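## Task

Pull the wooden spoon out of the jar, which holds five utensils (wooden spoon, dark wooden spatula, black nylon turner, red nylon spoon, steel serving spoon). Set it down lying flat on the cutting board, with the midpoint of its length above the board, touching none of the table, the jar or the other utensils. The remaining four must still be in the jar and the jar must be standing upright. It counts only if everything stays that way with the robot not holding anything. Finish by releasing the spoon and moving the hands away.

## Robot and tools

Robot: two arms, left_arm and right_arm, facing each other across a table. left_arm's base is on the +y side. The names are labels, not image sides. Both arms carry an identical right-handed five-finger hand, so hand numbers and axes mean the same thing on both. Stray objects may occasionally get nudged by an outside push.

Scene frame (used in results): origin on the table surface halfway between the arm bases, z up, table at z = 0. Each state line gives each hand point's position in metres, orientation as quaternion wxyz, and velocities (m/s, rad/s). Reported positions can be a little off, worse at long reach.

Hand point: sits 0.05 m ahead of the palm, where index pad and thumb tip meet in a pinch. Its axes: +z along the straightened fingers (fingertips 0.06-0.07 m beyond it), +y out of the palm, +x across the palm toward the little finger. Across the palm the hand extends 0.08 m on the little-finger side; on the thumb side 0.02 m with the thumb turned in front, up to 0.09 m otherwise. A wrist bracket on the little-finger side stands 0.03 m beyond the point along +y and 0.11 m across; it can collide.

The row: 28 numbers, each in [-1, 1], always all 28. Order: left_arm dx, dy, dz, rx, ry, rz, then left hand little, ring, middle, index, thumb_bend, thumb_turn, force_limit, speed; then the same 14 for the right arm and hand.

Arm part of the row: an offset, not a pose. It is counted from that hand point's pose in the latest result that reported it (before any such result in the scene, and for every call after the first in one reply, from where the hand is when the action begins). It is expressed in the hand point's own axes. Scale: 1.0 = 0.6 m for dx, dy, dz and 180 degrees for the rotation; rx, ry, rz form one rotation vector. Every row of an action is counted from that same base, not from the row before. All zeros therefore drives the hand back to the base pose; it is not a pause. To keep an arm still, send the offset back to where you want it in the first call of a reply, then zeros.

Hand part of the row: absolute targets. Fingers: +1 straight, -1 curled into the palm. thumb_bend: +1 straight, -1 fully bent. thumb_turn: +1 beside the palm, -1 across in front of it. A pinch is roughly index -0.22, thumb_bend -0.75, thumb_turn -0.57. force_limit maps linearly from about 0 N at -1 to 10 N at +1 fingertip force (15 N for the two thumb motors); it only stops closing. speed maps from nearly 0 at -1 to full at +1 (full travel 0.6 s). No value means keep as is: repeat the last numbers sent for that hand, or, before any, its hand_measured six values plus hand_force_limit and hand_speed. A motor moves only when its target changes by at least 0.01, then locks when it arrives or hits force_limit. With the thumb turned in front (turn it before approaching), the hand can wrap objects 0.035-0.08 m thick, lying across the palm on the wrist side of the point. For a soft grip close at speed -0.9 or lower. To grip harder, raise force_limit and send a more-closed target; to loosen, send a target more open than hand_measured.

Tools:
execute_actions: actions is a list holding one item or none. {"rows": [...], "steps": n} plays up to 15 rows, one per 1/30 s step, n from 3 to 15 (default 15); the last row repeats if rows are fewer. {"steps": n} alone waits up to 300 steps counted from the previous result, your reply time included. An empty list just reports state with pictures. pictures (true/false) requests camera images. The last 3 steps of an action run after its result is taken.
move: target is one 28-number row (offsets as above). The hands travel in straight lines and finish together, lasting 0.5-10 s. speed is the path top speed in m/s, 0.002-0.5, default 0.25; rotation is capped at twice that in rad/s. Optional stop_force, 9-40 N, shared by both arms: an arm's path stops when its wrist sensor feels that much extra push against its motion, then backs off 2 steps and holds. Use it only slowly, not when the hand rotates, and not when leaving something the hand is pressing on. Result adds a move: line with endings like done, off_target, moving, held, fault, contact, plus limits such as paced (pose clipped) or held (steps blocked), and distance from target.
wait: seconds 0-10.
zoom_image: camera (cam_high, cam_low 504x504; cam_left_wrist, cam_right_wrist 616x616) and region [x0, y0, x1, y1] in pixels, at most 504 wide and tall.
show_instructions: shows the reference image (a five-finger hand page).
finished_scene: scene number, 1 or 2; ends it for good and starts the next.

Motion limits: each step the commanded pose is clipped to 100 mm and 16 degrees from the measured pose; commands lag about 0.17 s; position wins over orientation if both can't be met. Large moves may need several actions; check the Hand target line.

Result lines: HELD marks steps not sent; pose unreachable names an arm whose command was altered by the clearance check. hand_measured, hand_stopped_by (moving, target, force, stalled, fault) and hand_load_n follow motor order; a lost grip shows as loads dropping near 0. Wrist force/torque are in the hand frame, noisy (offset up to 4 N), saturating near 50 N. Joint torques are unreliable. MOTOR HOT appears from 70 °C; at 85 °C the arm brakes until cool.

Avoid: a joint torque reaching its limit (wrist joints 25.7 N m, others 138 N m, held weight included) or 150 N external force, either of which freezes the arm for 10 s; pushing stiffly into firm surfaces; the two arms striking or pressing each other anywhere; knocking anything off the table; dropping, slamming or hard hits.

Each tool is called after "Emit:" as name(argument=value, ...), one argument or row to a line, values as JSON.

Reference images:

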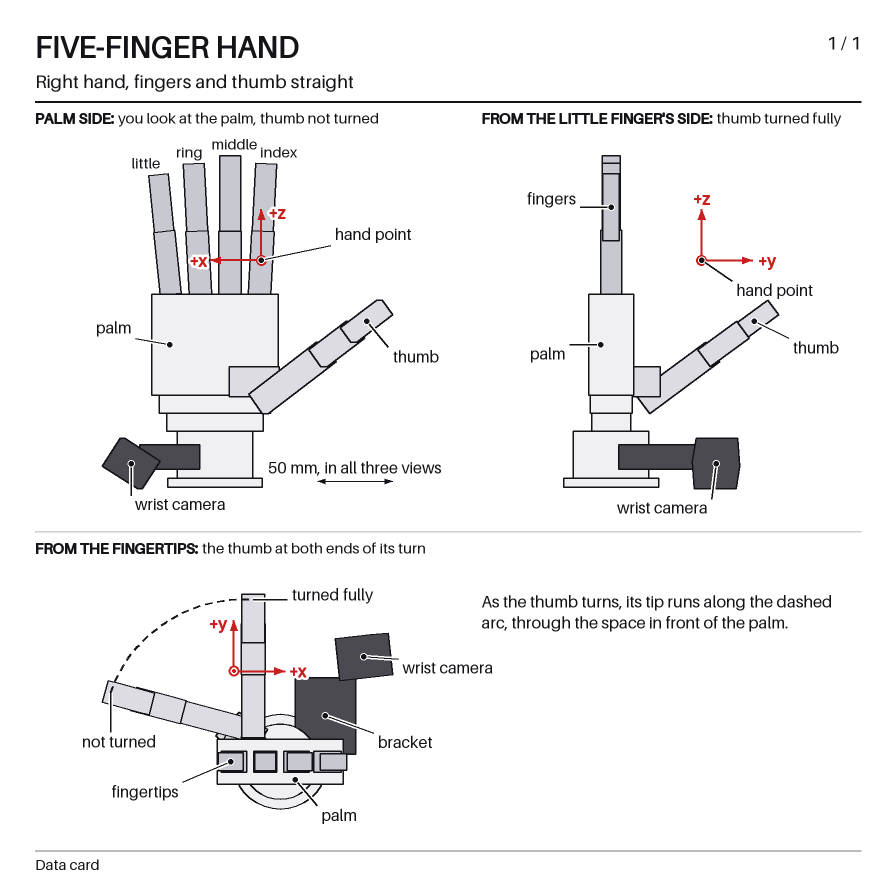

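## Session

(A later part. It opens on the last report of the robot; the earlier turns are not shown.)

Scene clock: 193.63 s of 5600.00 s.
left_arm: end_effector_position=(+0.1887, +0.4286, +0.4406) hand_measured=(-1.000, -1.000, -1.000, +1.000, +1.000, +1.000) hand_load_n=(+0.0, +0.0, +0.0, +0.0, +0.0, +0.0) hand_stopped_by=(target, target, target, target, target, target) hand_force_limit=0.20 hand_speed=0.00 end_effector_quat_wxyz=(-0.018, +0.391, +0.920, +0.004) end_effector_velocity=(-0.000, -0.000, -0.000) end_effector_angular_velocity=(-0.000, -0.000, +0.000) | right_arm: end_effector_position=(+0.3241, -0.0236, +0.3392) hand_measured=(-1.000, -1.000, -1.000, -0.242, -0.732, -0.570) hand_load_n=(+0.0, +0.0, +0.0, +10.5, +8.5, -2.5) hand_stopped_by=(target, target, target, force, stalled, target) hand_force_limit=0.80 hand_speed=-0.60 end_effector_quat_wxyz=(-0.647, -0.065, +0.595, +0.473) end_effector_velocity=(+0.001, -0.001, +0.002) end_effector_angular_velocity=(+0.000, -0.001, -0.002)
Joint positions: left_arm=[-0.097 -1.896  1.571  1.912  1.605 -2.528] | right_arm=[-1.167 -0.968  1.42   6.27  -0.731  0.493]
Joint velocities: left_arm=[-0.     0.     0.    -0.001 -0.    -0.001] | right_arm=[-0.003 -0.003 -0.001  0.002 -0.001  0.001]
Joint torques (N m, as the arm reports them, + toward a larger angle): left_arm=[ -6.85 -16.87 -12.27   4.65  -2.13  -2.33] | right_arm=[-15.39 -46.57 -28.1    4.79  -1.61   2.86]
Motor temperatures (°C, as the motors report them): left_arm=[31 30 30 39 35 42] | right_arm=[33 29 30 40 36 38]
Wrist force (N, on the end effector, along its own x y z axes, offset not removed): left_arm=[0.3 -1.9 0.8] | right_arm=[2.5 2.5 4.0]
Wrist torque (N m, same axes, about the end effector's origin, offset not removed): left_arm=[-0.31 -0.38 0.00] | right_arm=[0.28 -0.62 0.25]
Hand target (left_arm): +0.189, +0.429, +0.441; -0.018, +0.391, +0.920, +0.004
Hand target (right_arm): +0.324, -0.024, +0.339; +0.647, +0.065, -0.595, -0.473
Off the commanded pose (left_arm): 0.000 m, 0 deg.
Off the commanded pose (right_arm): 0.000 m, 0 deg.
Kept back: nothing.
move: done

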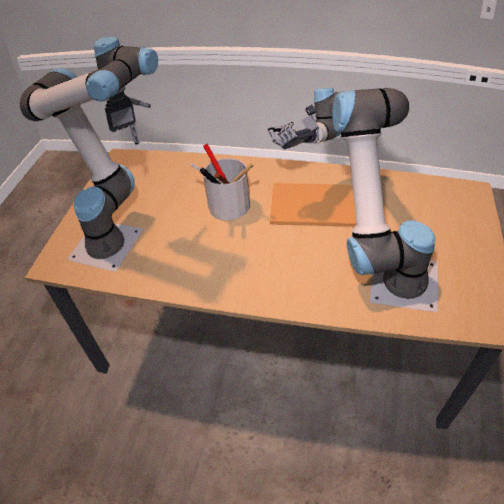

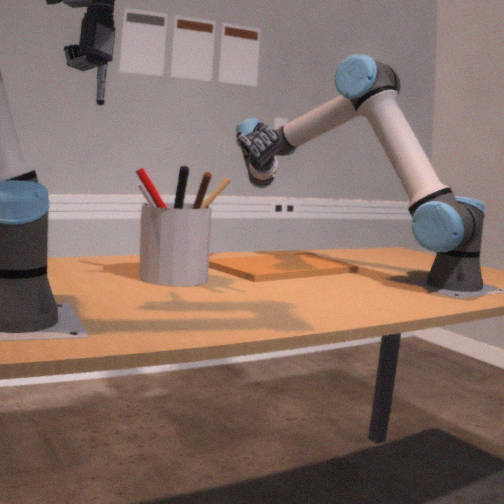

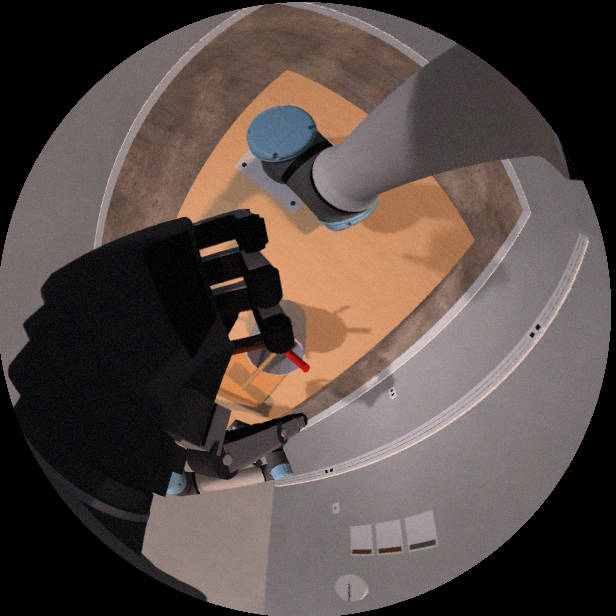

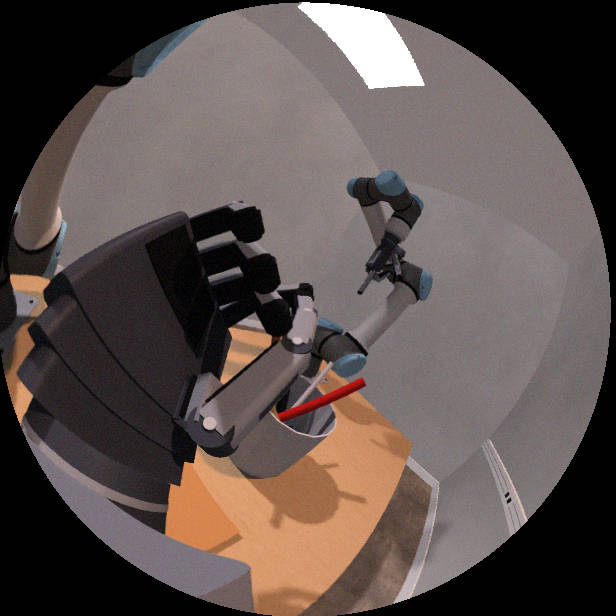

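Emit:
move(
  target=[0,0,0,0,0,0,-1,-1,-1,1,1,1,0.2,0, -0.17,-0.14,0.07,0,0,0,1,1,1,1,1,-1,0.8,0],
  speed=0.05,
)

Emit:
zoom_image(
  camera="cam_high",
  region=[170,90,330,240],
)

Emit:
zoom_image(
  camera="cam_low",
  region=[100,100,300,300],
)

Scene clock: 197.33 s of 5600.00 s.
left_arm: end_effector_position=(+0.1887, +0.4286, +0.4406) hand_measured=(-1.000, -1.000, -1.000, +1.000, +1.000, +1.000) hand_load_n=(+0.0, +0.0, +0.0, +0.0, +0.0, +0.0) hand_stopped_by=(target, target, target, target, target, target) hand_force_limit=0.20 hand_speed=0.00 end_effector_quat_wxyz=(-0.018, +0.391, +0.920, +0.004) end_effector_velocity=(-0.000, +0.000, -0.000) end_effector_angular_velocity=(+0.002, +0.001, +0.002) | right_arm: end_effector_position=(+0.2602, +0.0212, +0.2249) hand_measured=(+1.000, +1.000, +1.000, +1.000, +1.000, -0.848) hand_load_n=(+0.0, +0.0, +0.0, +0.0, +0.0, +0.0) hand_stopped_by=(target, target, target, target, target, force) hand_force_limit=0.80 hand_speed=0.00 end_effector_quat_wxyz=(-0.647, -0.065, +0.595, +0.473) end_effector_velocity=(-0.001, +0.001, -0.002) end_effector_angular_velocity=(-0.001, +0.001, +0.000)
Joint positions: left_arm=[-0.097 -1.896  1.571  1.912  1.605 -2.528] | right_arm=[-1.043 -0.848  1.563  6.078 -0.62   0.402]
Joint velocities: left_arm=[-0.     0.001  0.     0.     0.002 -0.002] | right_arm=[ 0.003  0.003  0.001 -0.002  0.002 -0.001]
Joint torques (N m, as the arm reports them, + toward a larger angle): left_arm=[ -7.24 -16.51 -11.94   4.64  -1.97  -2.28] | right_arm=[ 15.11 -32.3   -3.42  -0.71   1.05  -2.08]
Motor temperatures (°C, as the motors report them): left_arm=[31 30 30 39 35 42] | right_arm=[33 29 30 40 36 38]
Wrist force (N, on the end effector, along its own x y z axes, offset not removed): left_arm=[0.3 -1.2 1.0] | right_arm=[0.5 0.6 3.2]
Wrist torque (N m, same axes, about the end effector's origin, offset not removed): left_arm=[-0.22 -0.34 0.09] | right_arm=[0.05 -0.33 0.09]
Hand target (left_arm): +0.189, +0.429, +0.441; -0.018, +0.391, +0.920, +0.004
Hand target (right_arm): +0.260, +0.021, +0.225; +0.647, +0.065, -0.595, -0.473
Off the commanded pose (left_arm): 0.000 m, 0 deg.
Off the commanded pose (right_arm): 0.000 m, 0 deg.
Kept back: nothing.
move: done

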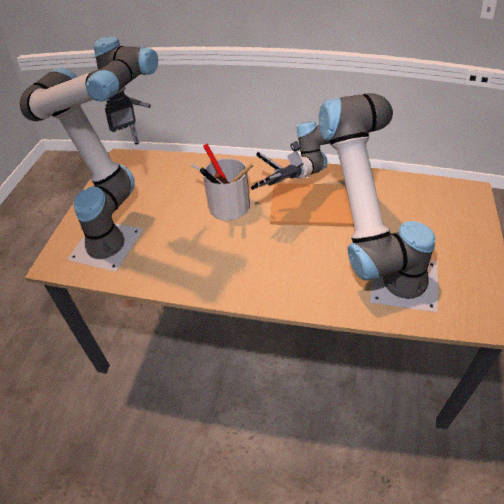

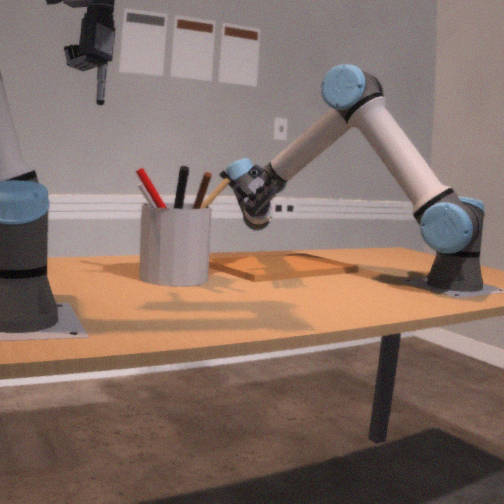

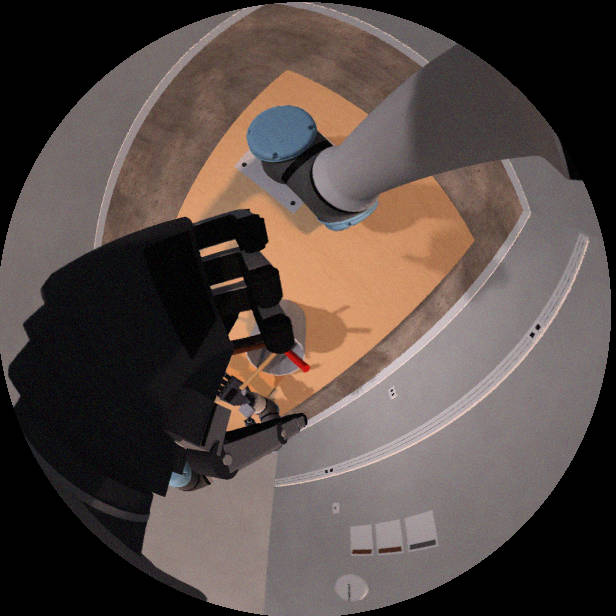

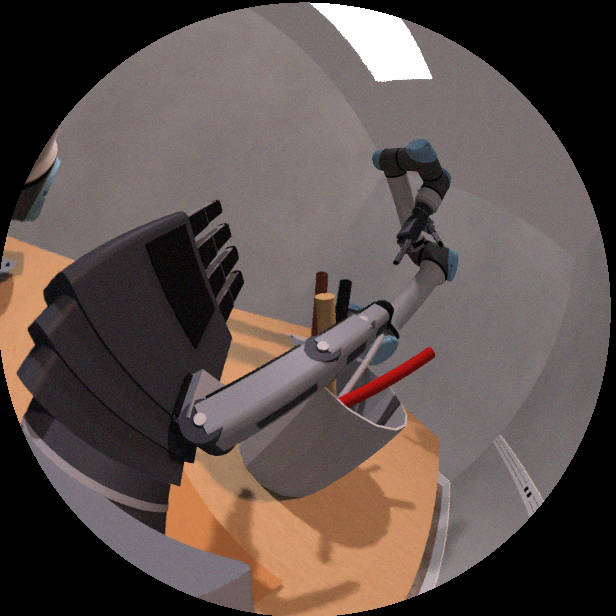

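Region (170, 90, 330, 240) of cam_high's 504x504 image, scaled by 3.150, with more detail than that image has; it fills the top 472 rows of this view, and the rest is white.

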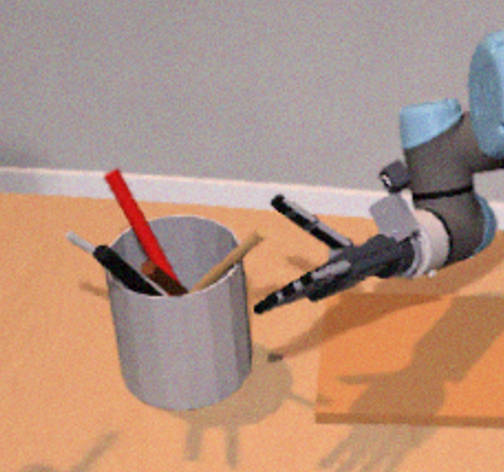

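Region (100, 100, 300, 300) of cam_low's 504x504 image, scaled by 2.520, with more detail than that image has.

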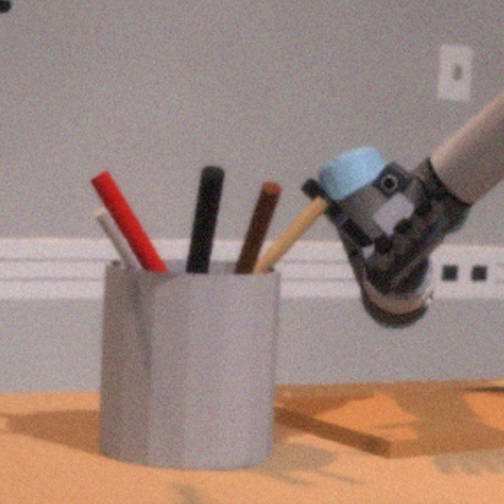

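Emit:
move(
  target=[0,0,0,0,0,0,-1,-1,-1,1,1,1,0.2,0, -0.05,0.03,-0.025,0,0,0,1,1,1,1,1,-1,0.8,0],
  speed=0.02,
  stop_force=10,
)

Emit:
zoom_image(
  camera="cam_high",
  region=[170,90,330,240],
)

Emit:
zoom_image(
  camera="cam_low",
  region=[100,100,300,300],
)

Scene clock: 199.80 s of 5600.00 s.
left_arm: end_effector_position=(+0.1887, +0.4286, +0.4406) hand_measured=(-1.000, -1.000, -1.000, +1.000, +1.000, +1.000) hand_load_n=(+0.0, +0.0, +0.0, +0.0, +0.0, +0.0) hand_stopped_by=(target, target, target, target, target, target) hand_force_limit=0.20 hand_speed=0.00 end_effector_quat_wxyz=(-0.018, +0.391, +0.920, +0.004) end_effector_velocity=(+0.000, +0.000, +0.000) end_effector_angular_velocity=(+0.000, -0.001, +0.000) | right_arm: end_effector_position=(+0.2867, +0.0443, +0.2112) hand_measured=(+1.000, +1.000, +1.000, +1.000, +1.000, -0.848) hand_load_n=(+0.0, +0.0, +0.0, +0.0, +0.0, +0.0) hand_stopped_by=(target, target, target, target, target, force) hand_force_limit=0.80 hand_speed=0.00 end_effector_quat_wxyz=(-0.646, -0.065, +0.595, +0.473) end_effector_velocity=(+0.002, +0.002, -0.001) end_effector_angular_velocity=(-0.000, +0.000, -0.000)
Joint positions: left_arm=[-0.097 -1.896  1.571  1.912  1.605 -2.528] | right_arm=[-1.029 -0.759  1.435  6.127 -0.607  0.39 ]
Joint velocities: left_arm=[ 0.    -0.     0.     0.001 -0.001  0.   ] | right_arm=[ 0.001  0.007 -0.01   0.005  0.002 -0.001]
Joint torques (N m, as the arm reports them, + toward a larger angle): left_arm=[ -7.28 -16.02 -12.37   4.61  -2.    -2.09] | right_arm=[ 14.67 -32.58 -23.47   4.77   1.11  -2.28]
Motor temperatures (°C, as the motors report them): left_arm=[31 30 30 39 35 42] | right_arm=[33 29 30 40 36 38]
Wrist force (N, on the end effector, along its own x y z axes, offset not removed): left_arm=[0.3 -0.6 -0.2] | right_arm=[1.6 2.8 2.3]
Wrist torque (N m, same axes, about the end effector's origin, offset not removed): left_arm=[-0.05 -0.27 0.09] | right_arm=[0.42 -0.39 0.12]
Hand target (left_arm): +0.189, +0.429, +0.441; -0.018, +0.391, +0.920, +0.004
Hand target (right_arm): +0.287, +0.045, +0.211; +0.647, +0.065, -0.595, -0.473
Off the commanded pose (left_arm): 0.000 m, 0 deg.
Off the commanded pose (right_arm): 0.000 m, 0 deg.
Kept back: nothing.
move: done

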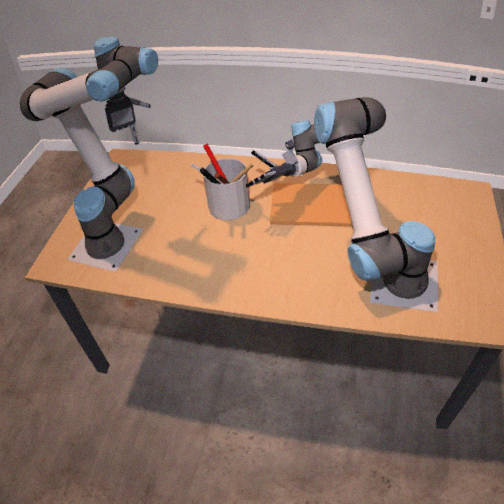

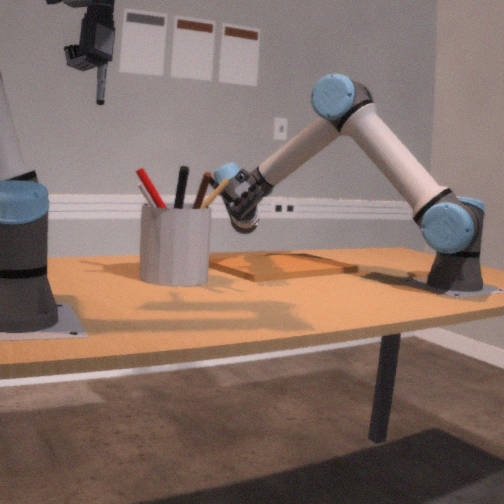

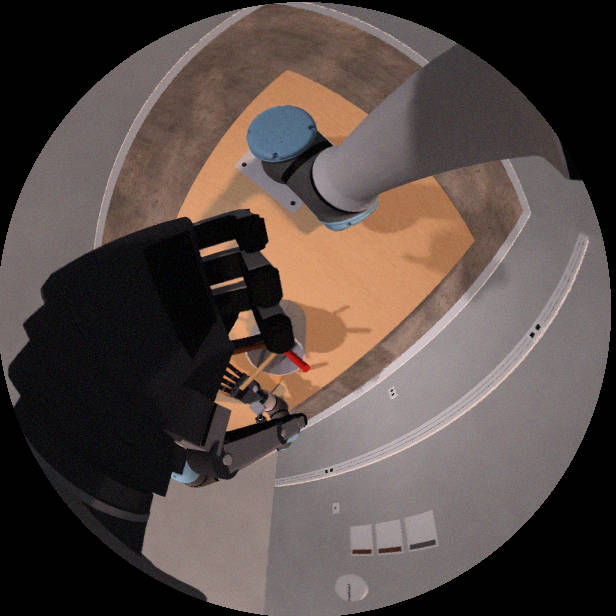

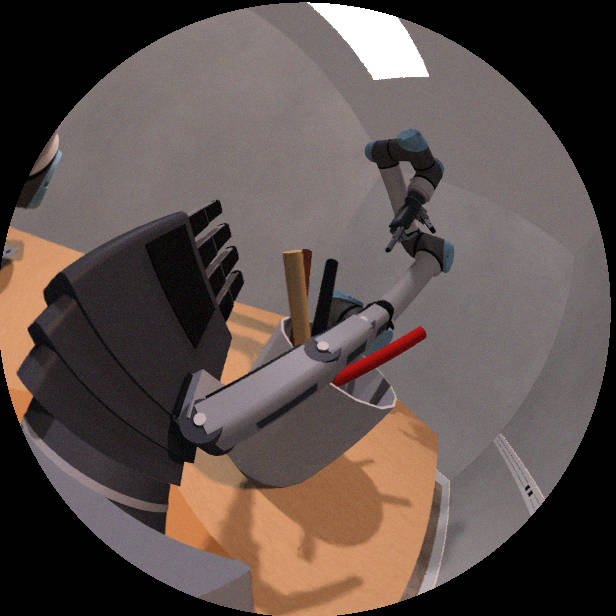

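Region (170, 90, 330, 240) of cam_high's 504x504 image, scaled by 3.150, with more detail than that image has; it fills the top 472 rows of this view, and the rest is white.

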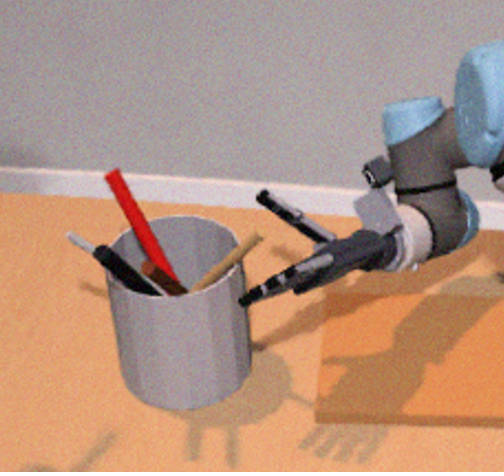

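Region (100, 100, 300, 300) of cam_low's 504x504 image, scaled by 2.520, with more detail than that image has.

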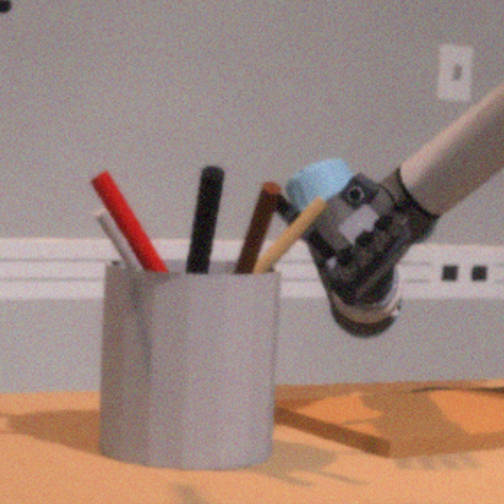

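Emit:
move(
  target=[0,0,0,0,0,0,-1,-1,-1,1,1,1,0.2,0, 0,0,0.06,0,0,0,1,1,1,1,1,-1,0.8,0],
  speed=0.02,
  stop_force=10,
)

Emit:
zoom_image(
  camera="cam_high",
  region=[170,90,330,240],
)

Emit:
zoom_image(
  camera="cam_low",
  region=[100,100,300,300],
)

Scene clock: 202.17 s of 5600.00 s.
left_arm: end_effector_position=(+0.1887, +0.4286, +0.4406) hand_measured=(-1.000, -1.000, -1.000, +1.000, +1.000, +1.000) hand_load_n=(+0.0, +0.0, +0.0, +0.0, +0.0, +0.0) hand_stopped_by=(target, target, target, target, target, target) hand_force_limit=0.20 hand_speed=0.00 end_effector_quat_wxyz=(-0.018, +0.391, +0.920, +0.004) end_effector_velocity=(+0.000, +0.000, -0.000) end_effector_angular_velocity=(-0.000, -0.000, +0.003) | right_arm: end_effector_position=(+0.2570, +0.0613, +0.2214) hand_measured=(+1.000, +1.000, +1.000, +1.000, +1.000, -0.848) hand_load_n=(+0.0, +0.0, +0.0, +0.0, +0.0, +0.0) hand_stopped_by=(target, target, target, target, target, force) hand_force_limit=0.80 hand_speed=0.00 end_effector_quat_wxyz=(-0.646, -0.065, +0.595, +0.473) end_effector_velocity=(-0.002, +0.001, +0.001) end_effector_angular_velocity=(-0.000, -0.000, -0.001)
Joint positions: left_arm=[-0.097 -1.896  1.571  1.912  1.605 -2.528] | right_arm=[-0.976 -0.783  1.456  6.171 -0.562  0.341]
Joint velocities: left_arm=[ 0.002 -0.     0.    -0.    -0.    -0.001] | right_arm=[ 0.004 -0.001  0.001  0.004  0.005 -0.005]
Joint torques (N m, as the arm reports them, + toward a larger angle): left_arm=[ -6.99 -16.33 -12.03   4.53  -2.1   -2.09] | right_arm=[ 15.01 -50.8   -4.67   5.01   1.13  -2.22]
Motor temperatures (°C, as the motors report them): left_arm=[31 30 30 39 35 42] | right_arm=[33 29 30 40 36 38]
Wrist force (N, on the end effector, along its own x y z axes, offset not removed): left_arm=[0.2 -1.6 1.3] | right_arm=[-0.3 2.7 1.3]
Wrist torque (N m, same axes, about the end effector's origin, offset not removed): left_arm=[-0.27 -0.34 0.07] | right_arm=[0.55 -0.16 -0.07]
Hand target (left_arm): +0.189, +0.429, +0.441; -0.018, +0.391, +0.920, +0.004
Hand target (right_arm): +0.257, +0.061, +0.221; +0.646, +0.065, -0.595, -0.473
Off the commanded pose (left_arm): 0.000 m, 0 deg.
Off the commanded pose (right_arm): 0.000 m, 0 deg.
Kept back: nothing.
move: done

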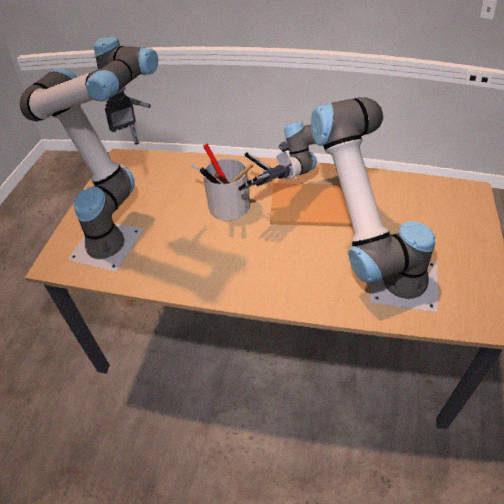

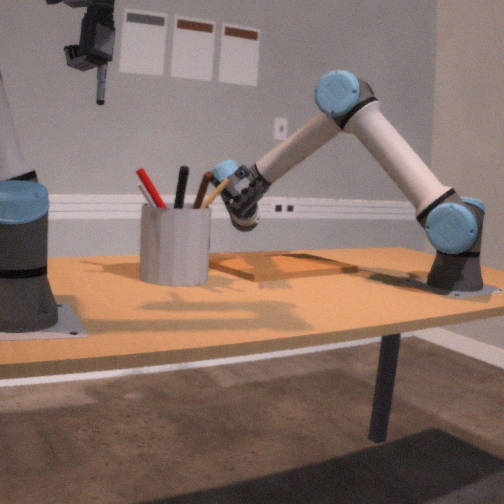

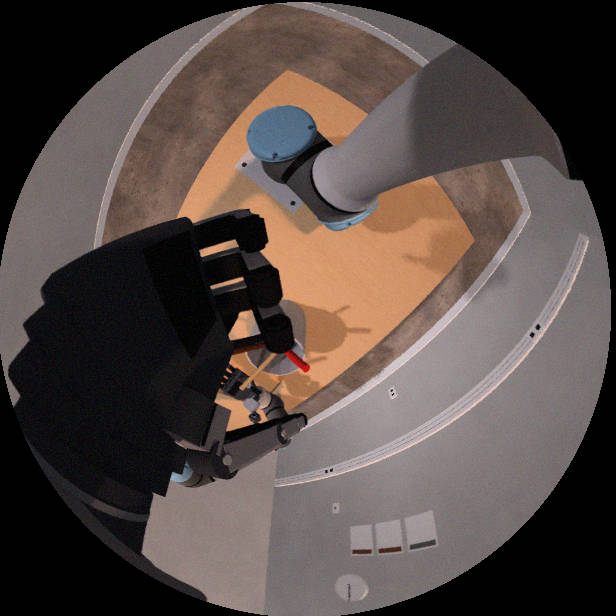

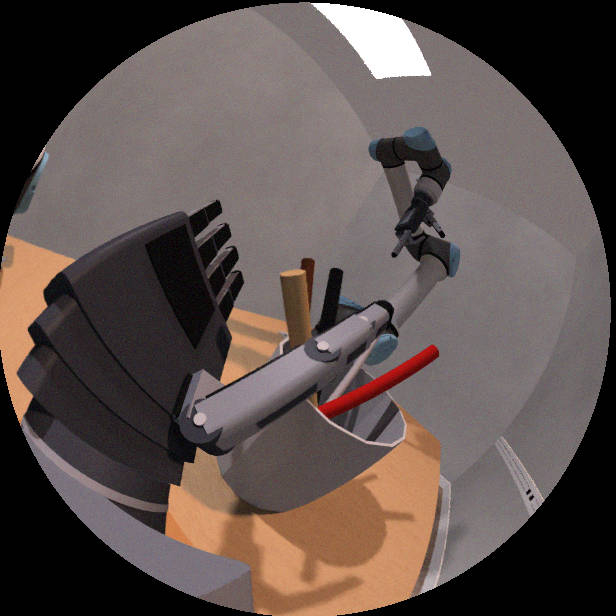

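Region (170, 90, 330, 240) of cam_high's 504x504 image, scaled by 3.150, with more detail than that image has; it fills the top 472 rows of this view, and the rest is white.

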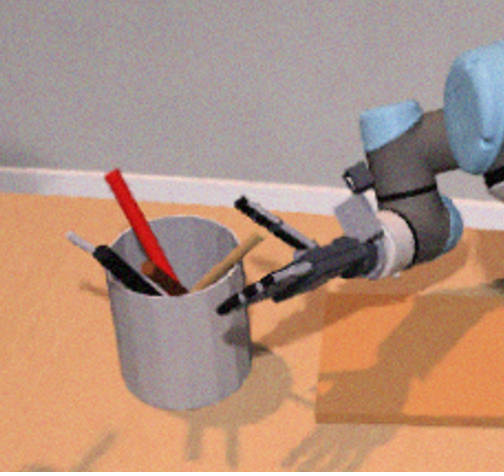

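Region (100, 100, 300, 300) of cam_low's 504x504 image, scaled by 2.520, with more detail than that image has.

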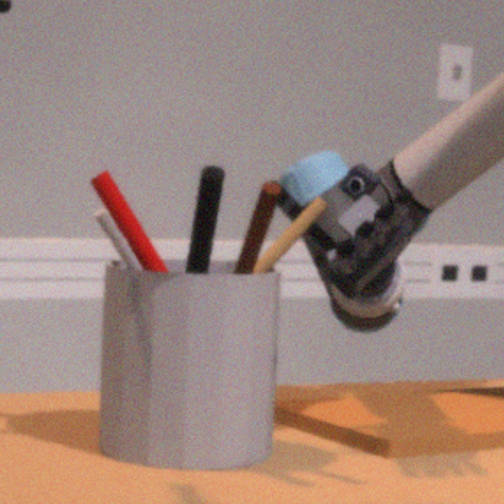

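Emit:
move(
  target=[0,0,0,0,0,0,-1,-1,-1,1,1,1,0.2,0, 0,0.03,0,0,0,0,-1,-1,-1,-1,1,-1,0.8,-0.5],
  speed=0.02,
)

Emit:
zoom_image(
  camera="cam_high",
  region=[170,90,330,240],
)

Scene clock: 205.07 s of 5600.00 s.
left_arm: end_effector_position=(+0.1887, +0.4286, +0.4406) hand_measured=(-1.000, -1.000, -1.000, +1.000, +1.000, +1.000) hand_load_n=(+0.0, +0.0, +0.0, +0.0, +0.0, +0.0) hand_stopped_by=(target, target, target, target, target, target) hand_force_limit=0.20 hand_speed=0.00 end_effector_quat_wxyz=(-0.018, +0.391, +0.920, +0.004) end_effector_velocity=(-0.000, -0.000, -0.000) end_effector_angular_velocity=(+0.002, +0.000, +0.002) | right_arm: end_effector_position=(+0.2667, +0.0710, +0.2331) hand_measured=(-1.000, -1.000, -0.998, -1.000, +1.000, -0.848) hand_load_n=(+0.0, +2.0, +7.5, +1.5, +0.0, +0.0) hand_stopped_by=(target, target, target, target, target, force) hand_force_limit=0.80 hand_speed=-0.50 end_effector_quat_wxyz=(-0.647, -0.065, +0.595, +0.473) end_effector_velocity=(+0.001, -0.000, +0.000) end_effector_angular_velocity=(-0.001, -0.000, -0.001)
Joint positions: left_arm=[-0.097 -1.896  1.571  1.912  1.605 -2.528] | right_arm=[-0.97  -0.772  1.398  6.223 -0.557  0.335]
Joint velocities: left_arm=[ 0.     0.002 -0.     0.     0.    -0.002] | right_arm=[-0.001 -0.001 -0.     0.     0.001  0.001]
Joint torques (N m, as the arm reports them, + toward a larger angle): left_arm=[ -7.32 -16.4  -12.26   4.74  -2.02  -2.21] | right_arm=[ 10.7  -34.2  -14.03  -1.87   3.1   -0.28]
Motor temperatures (°C, as the motors report them): left_arm=[31 30 30 39 35 42] | right_arm=[33 29 30 40 36 38]
Wrist force (N, on the end effector, along its own x y z axes, offset not removed): left_arm=[-0.3 -1.8 1.2] | right_arm=[23.2 20.3 9.2]
Wrist torque (N m, same axes, about the end effector's origin, offset not removed): left_arm=[-0.23 -0.22 0.03] | right_arm=[0.95 -1.32 0.96]
Hand target (left_arm): +0.189, +0.429, +0.441; -0.018, +0.391, +0.920, +0.004
Hand target (right_arm): +0.267, +0.071, +0.233; +0.646, +0.065, -0.595, -0.473
Off the commanded pose (left_arm): 0.000 m, 0 deg.
Off the commanded pose (right_arm): 0.000 m, 0 deg.
Kept back: nothing.
move: done

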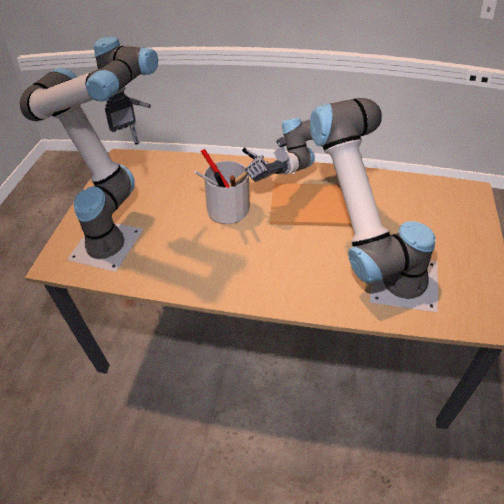

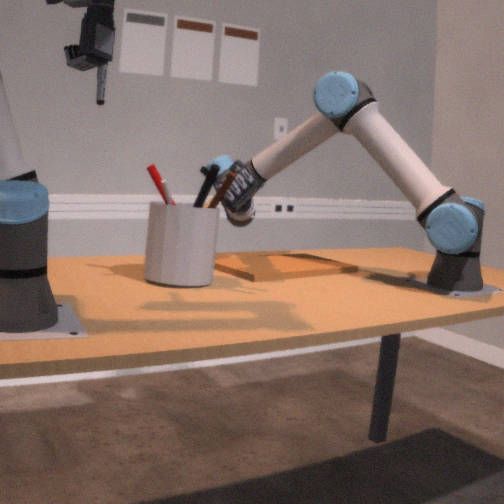

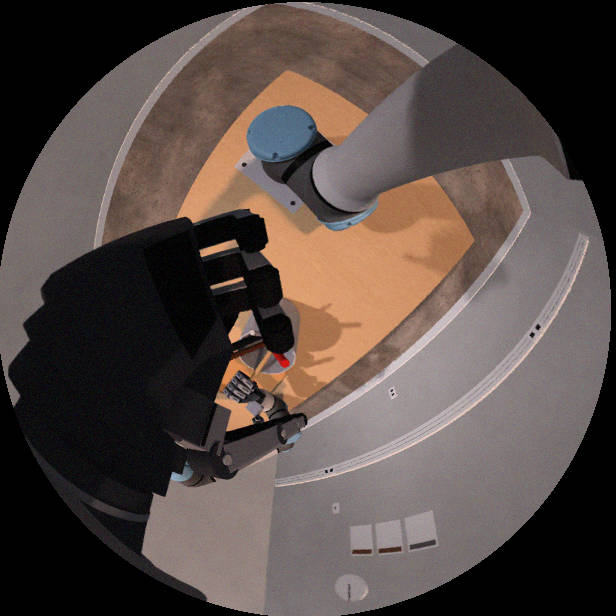

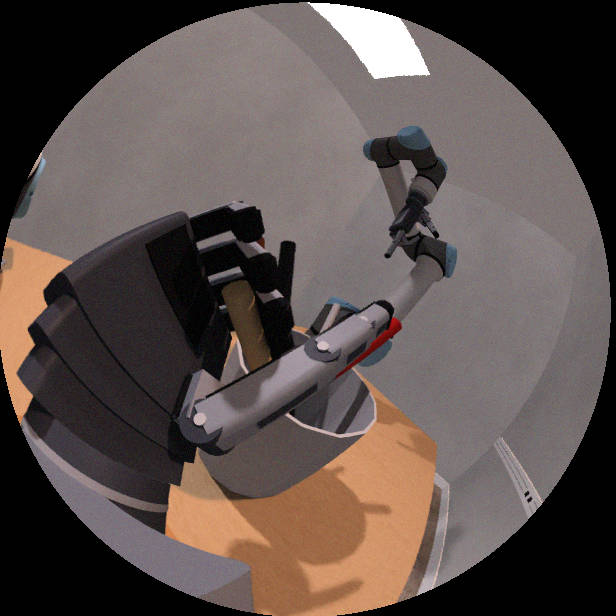

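Region (170, 90, 330, 240) of cam_high's 504x504 image, scaled by 3.150, with more detail than that image has; it fills the top 472 rows of this view, and the rest is white.

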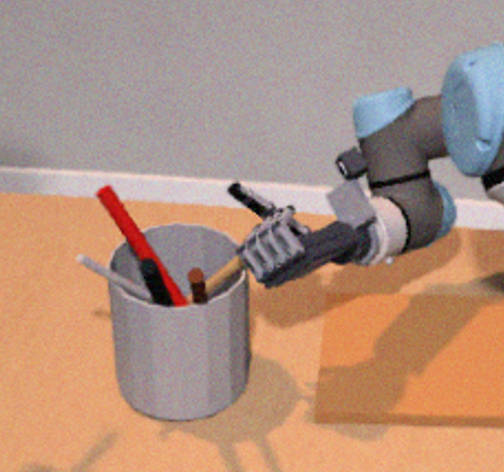

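Emit:
move(
  target=[0,0,0,0,0,0,-1,-1,-1,1,1,1,0.2,0, 0.08,0,0,0,0,0,-1,-1,-1,-1,1,-1,0.8,-0.5],
  speed=0.02,
)

Emit:
zoom_image(
  camera="cam_high",
  region=[170,90,330,240],
)

Scene clock: 208.03 s of 5600.00 s.
left_arm: end_effector_position=(+0.1887, +0.4286, +0.4406) hand_measured=(-1.000, -1.000, -1.000, +1.000, +1.000, +1.000) hand_load_n=(+0.0, +0.0, +0.0, +0.0, +0.0, +0.0) hand_stopped_by=(target, target, target, target, target, target) hand_force_limit=0.20 hand_speed=0.00 end_effector_quat_wxyz=(-0.018, +0.391, +0.920, +0.004) end_effector_velocity=(+0.000, +0.000, +0.000) end_effector_angular_velocity=(-0.002, -0.001, -0.001) | right_arm: end_effector_position=(+0.2593, +0.0381, +0.2667) hand_measured=(-1.000, -1.000, -0.998, -1.000, +1.000, -0.848) hand_load_n=(+0.0, +0.0, +0.0, +0.0, +0.0, +0.0) hand_stopped_by=(target, target, target, target, target, force) hand_force_limit=0.80 hand_speed=-0.50 end_effector_quat_wxyz=(-0.647, -0.065, +0.595, +0.473) end_effector_velocity=(-0.000, -0.002, +0.002) end_effector_angular_velocity=(+0.001, -0.001, -0.000)
Joint positions: left_arm=[-0.097 -1.896  1.571  1.912  1.605 -2.528] | right_arm=[-1.014 -0.883  1.498  6.199 -0.595  0.377]
Joint velocities: left_arm=[-0.001 -0.002 -0.     0.001 -0.001 -0.   ] | right_arm=[-0.003 -0.007  0.005 -0.001 -0.002  0.002]
Joint torques (N m, as the arm reports them, + toward a larger angle): left_arm=[ -7.01 -16.37 -12.54   4.71  -2.08  -2.16] | right_arm=[-11.93 -49.05  -6.89  -0.3   -3.12   2.8 ]
Motor temperatures (°C, as the motors report them): left_arm=[31 30 30 39 35 42] | right_arm=[33 29 30 40 36 38]
Wrist force (N, on the end effector, along its own x y z axes, offset not removed): left_arm=[1.0 -0.4 2.2] | right_arm=[2.7 4.6 0.3]
Wrist torque (N m, same axes, about the end effector's origin, offset not removed): left_arm=[-0.13 -0.45 0.16] | right_arm=[0.83 -0.56 0.22]
Hand target (left_arm): +0.189, +0.429, +0.441; -0.018, +0.391, +0.920, +0.004
Hand target (right_arm): +0.259, +0.038, +0.267; +0.647, +0.065, -0.595, -0.473
Off the commanded pose (left_arm): 0.000 m, 0 deg.
Off the commanded pose (right_arm): 0.000 m, 0 deg.
Kept back: nothing.
move: done

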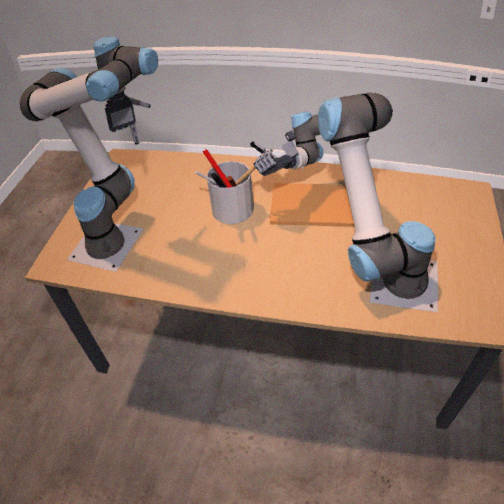

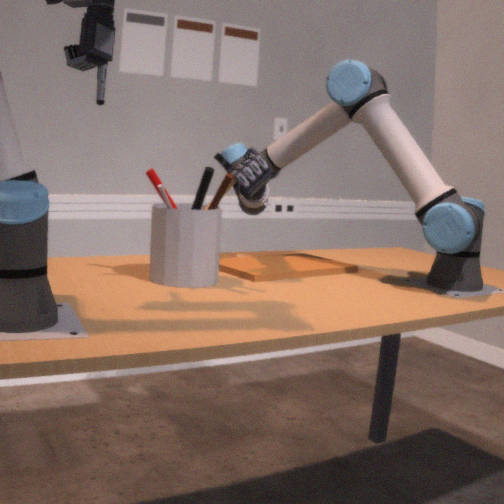

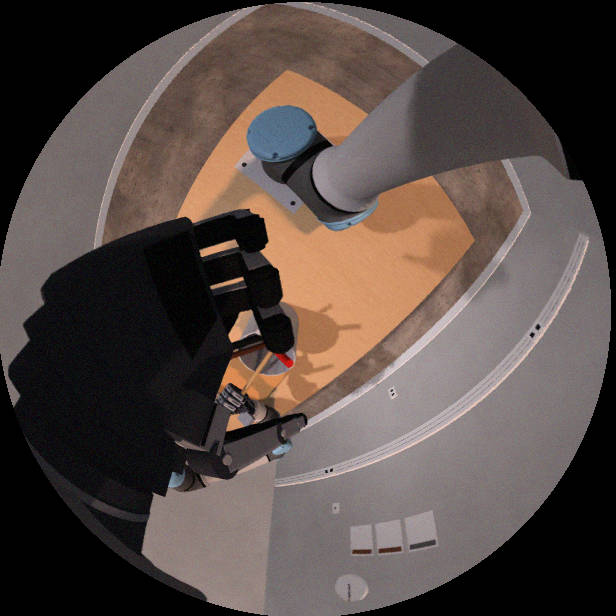

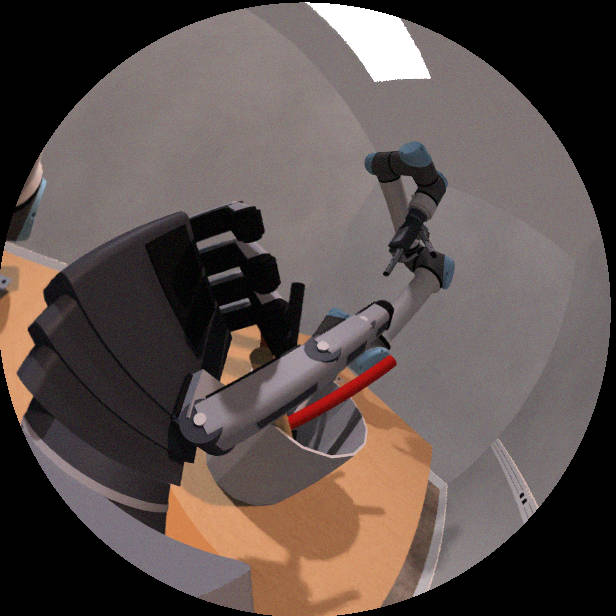

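Region (170, 90, 330, 240) of cam_high's 504x504 image, scaled by 3.150, with more detail than that image has; it fills the top 472 rows of this view, and the rest is white.

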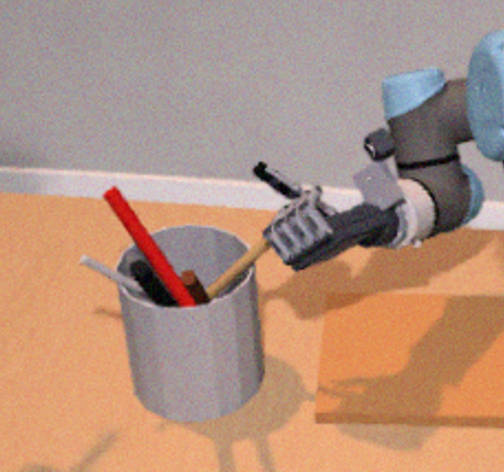

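Emit:
move(
  target=[0,0,0,0,0,0,-1,-1,-1,1,1,1,0.2,0, -0.03,0,0,0,0,0,-1,-1,-1,-1,-1,-1,1,-0.3],
  speed=0.02,
)

Emit:
zoom_image(
  camera="cam_right_wrist",
  region=[150,200,450,480],
)

Scene clock: 210.43 s of 5600.00 s.
left_arm: end_effector_position=(+0.1887, +0.4286, +0.4406) hand_measured=(-1.000, -1.000, -1.000, +1.000, +1.000, +1.000) hand_load_n=(+0.0, +0.0, +0.0, +0.0, +0.0, +0.0) hand_stopped_by=(target, target, target, target, target, target) hand_force_limit=0.20 hand_speed=0.00 end_effector_quat_wxyz=(-0.018, +0.391, +0.920, +0.004) end_effector_velocity=(+0.000, +0.001, +0.000) end_effector_angular_velocity=(-0.002, -0.001, +0.001) | right_arm: end_effector_position=(+0.2621, +0.0506, +0.2541) hand_measured=(-1.000, -1.000, -0.998, -0.996, -0.346, -0.846) hand_load_n=(+0.0, +0.0, -3.5, +20.0, +14.5, +14.5) hand_stopped_by=(target, target, target, target, force, force) hand_force_limit=1.00 hand_speed=-0.30 end_effector_quat_wxyz=(-0.647, -0.065, +0.595, +0.473) end_effector_velocity=(+0.001, -0.000, +0.000) end_effector_angular_velocity=(-0.001, +0.001, -0.001)
Joint positions: left_arm=[-0.097 -1.896  1.571  1.912  1.605 -2.528] | right_arm=[-0.997 -0.841  1.462  6.207 -0.58   0.361]
Joint velocities: left_arm=[ 0.001 -0.002 -0.     0.001 -0.001 -0.001] | right_arm=[-0.001 -0.     0.    -0.    -0.001  0.002]
Joint torques (N m, as the arm reports them, + toward a larger angle): left_arm=[ -7.43 -16.14 -11.93   4.6   -1.98  -2.2 ] | right_arm=[ 16.91   0.07 -11.9   -3.58  11.93   1.66]
Motor temperatures (°C, as the motors report them): left_arm=[31 30 30 39 35 42] | right_arm=[33 29 30 40 36 38]
Wrist force (N, on the end effector, along its own x y z axes, offset not removed): left_arm=[0.8 -1.1 0.1] | right_arm=[50.0 36.9 14.7]
Wrist torque (N m, same axes, about the end effector's origin, offset not removed): left_arm=[-0.18 -0.37 0.13] | right_arm=[1.38 -0.59 0.18]
Hand target (left_arm): +0.189, +0.429, +0.441; -0.018, +0.391, +0.920, +0.004
Hand target (right_arm): +0.262, +0.051, +0.254; +0.647, +0.065, -0.595, -0.473
Off the commanded pose (left_arm): 0.000 m, 0 deg.
Off the commanded pose (right_arm): 0.000 m, 0 deg.
Kept back: nothing.
move: done

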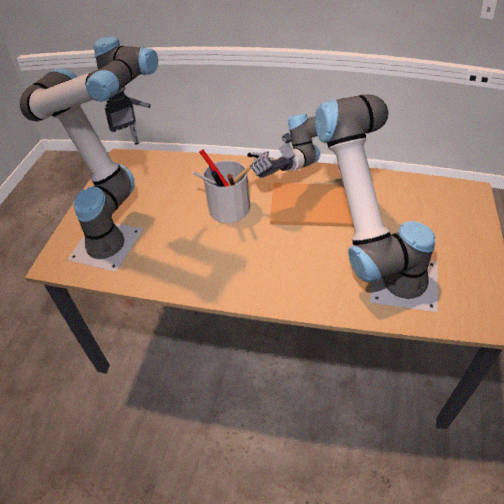

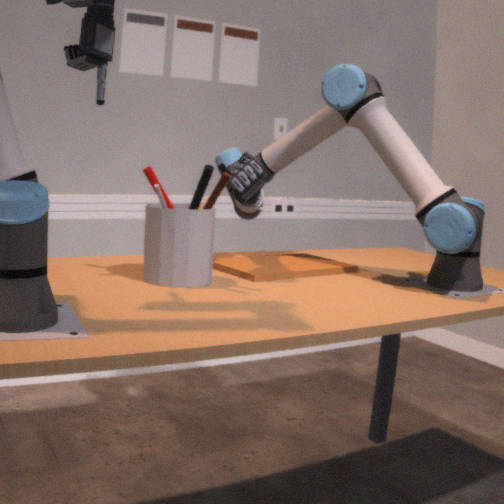

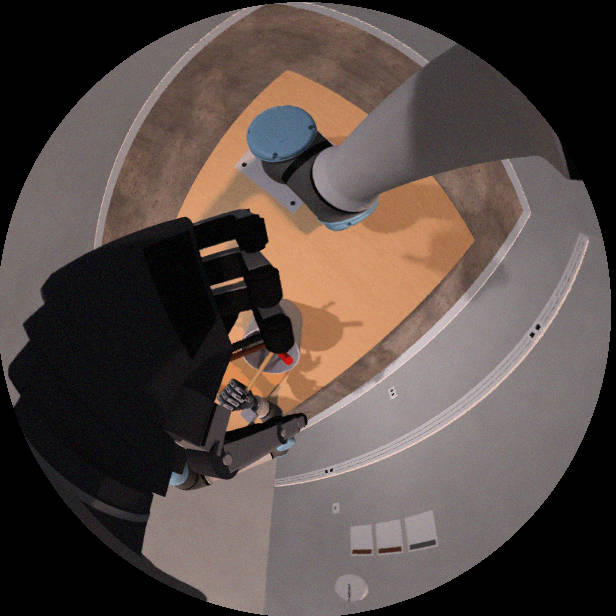

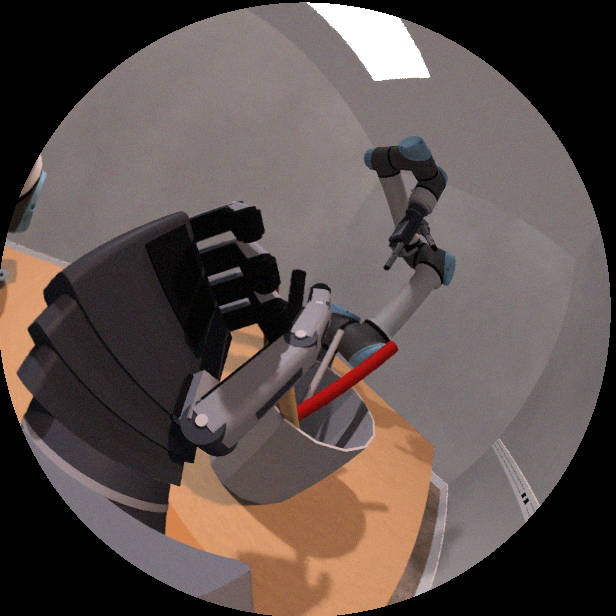

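Region (150, 200, 450, 480) of cam_right_wrist's 616x616 image, scaled by 1.680, with more detail than that image has; it fills the top 470 rows of this view, and the rest is white.

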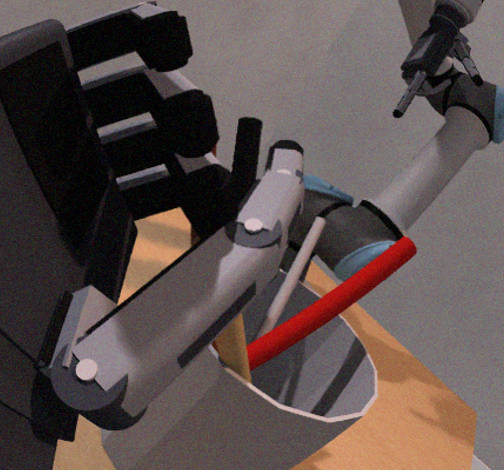

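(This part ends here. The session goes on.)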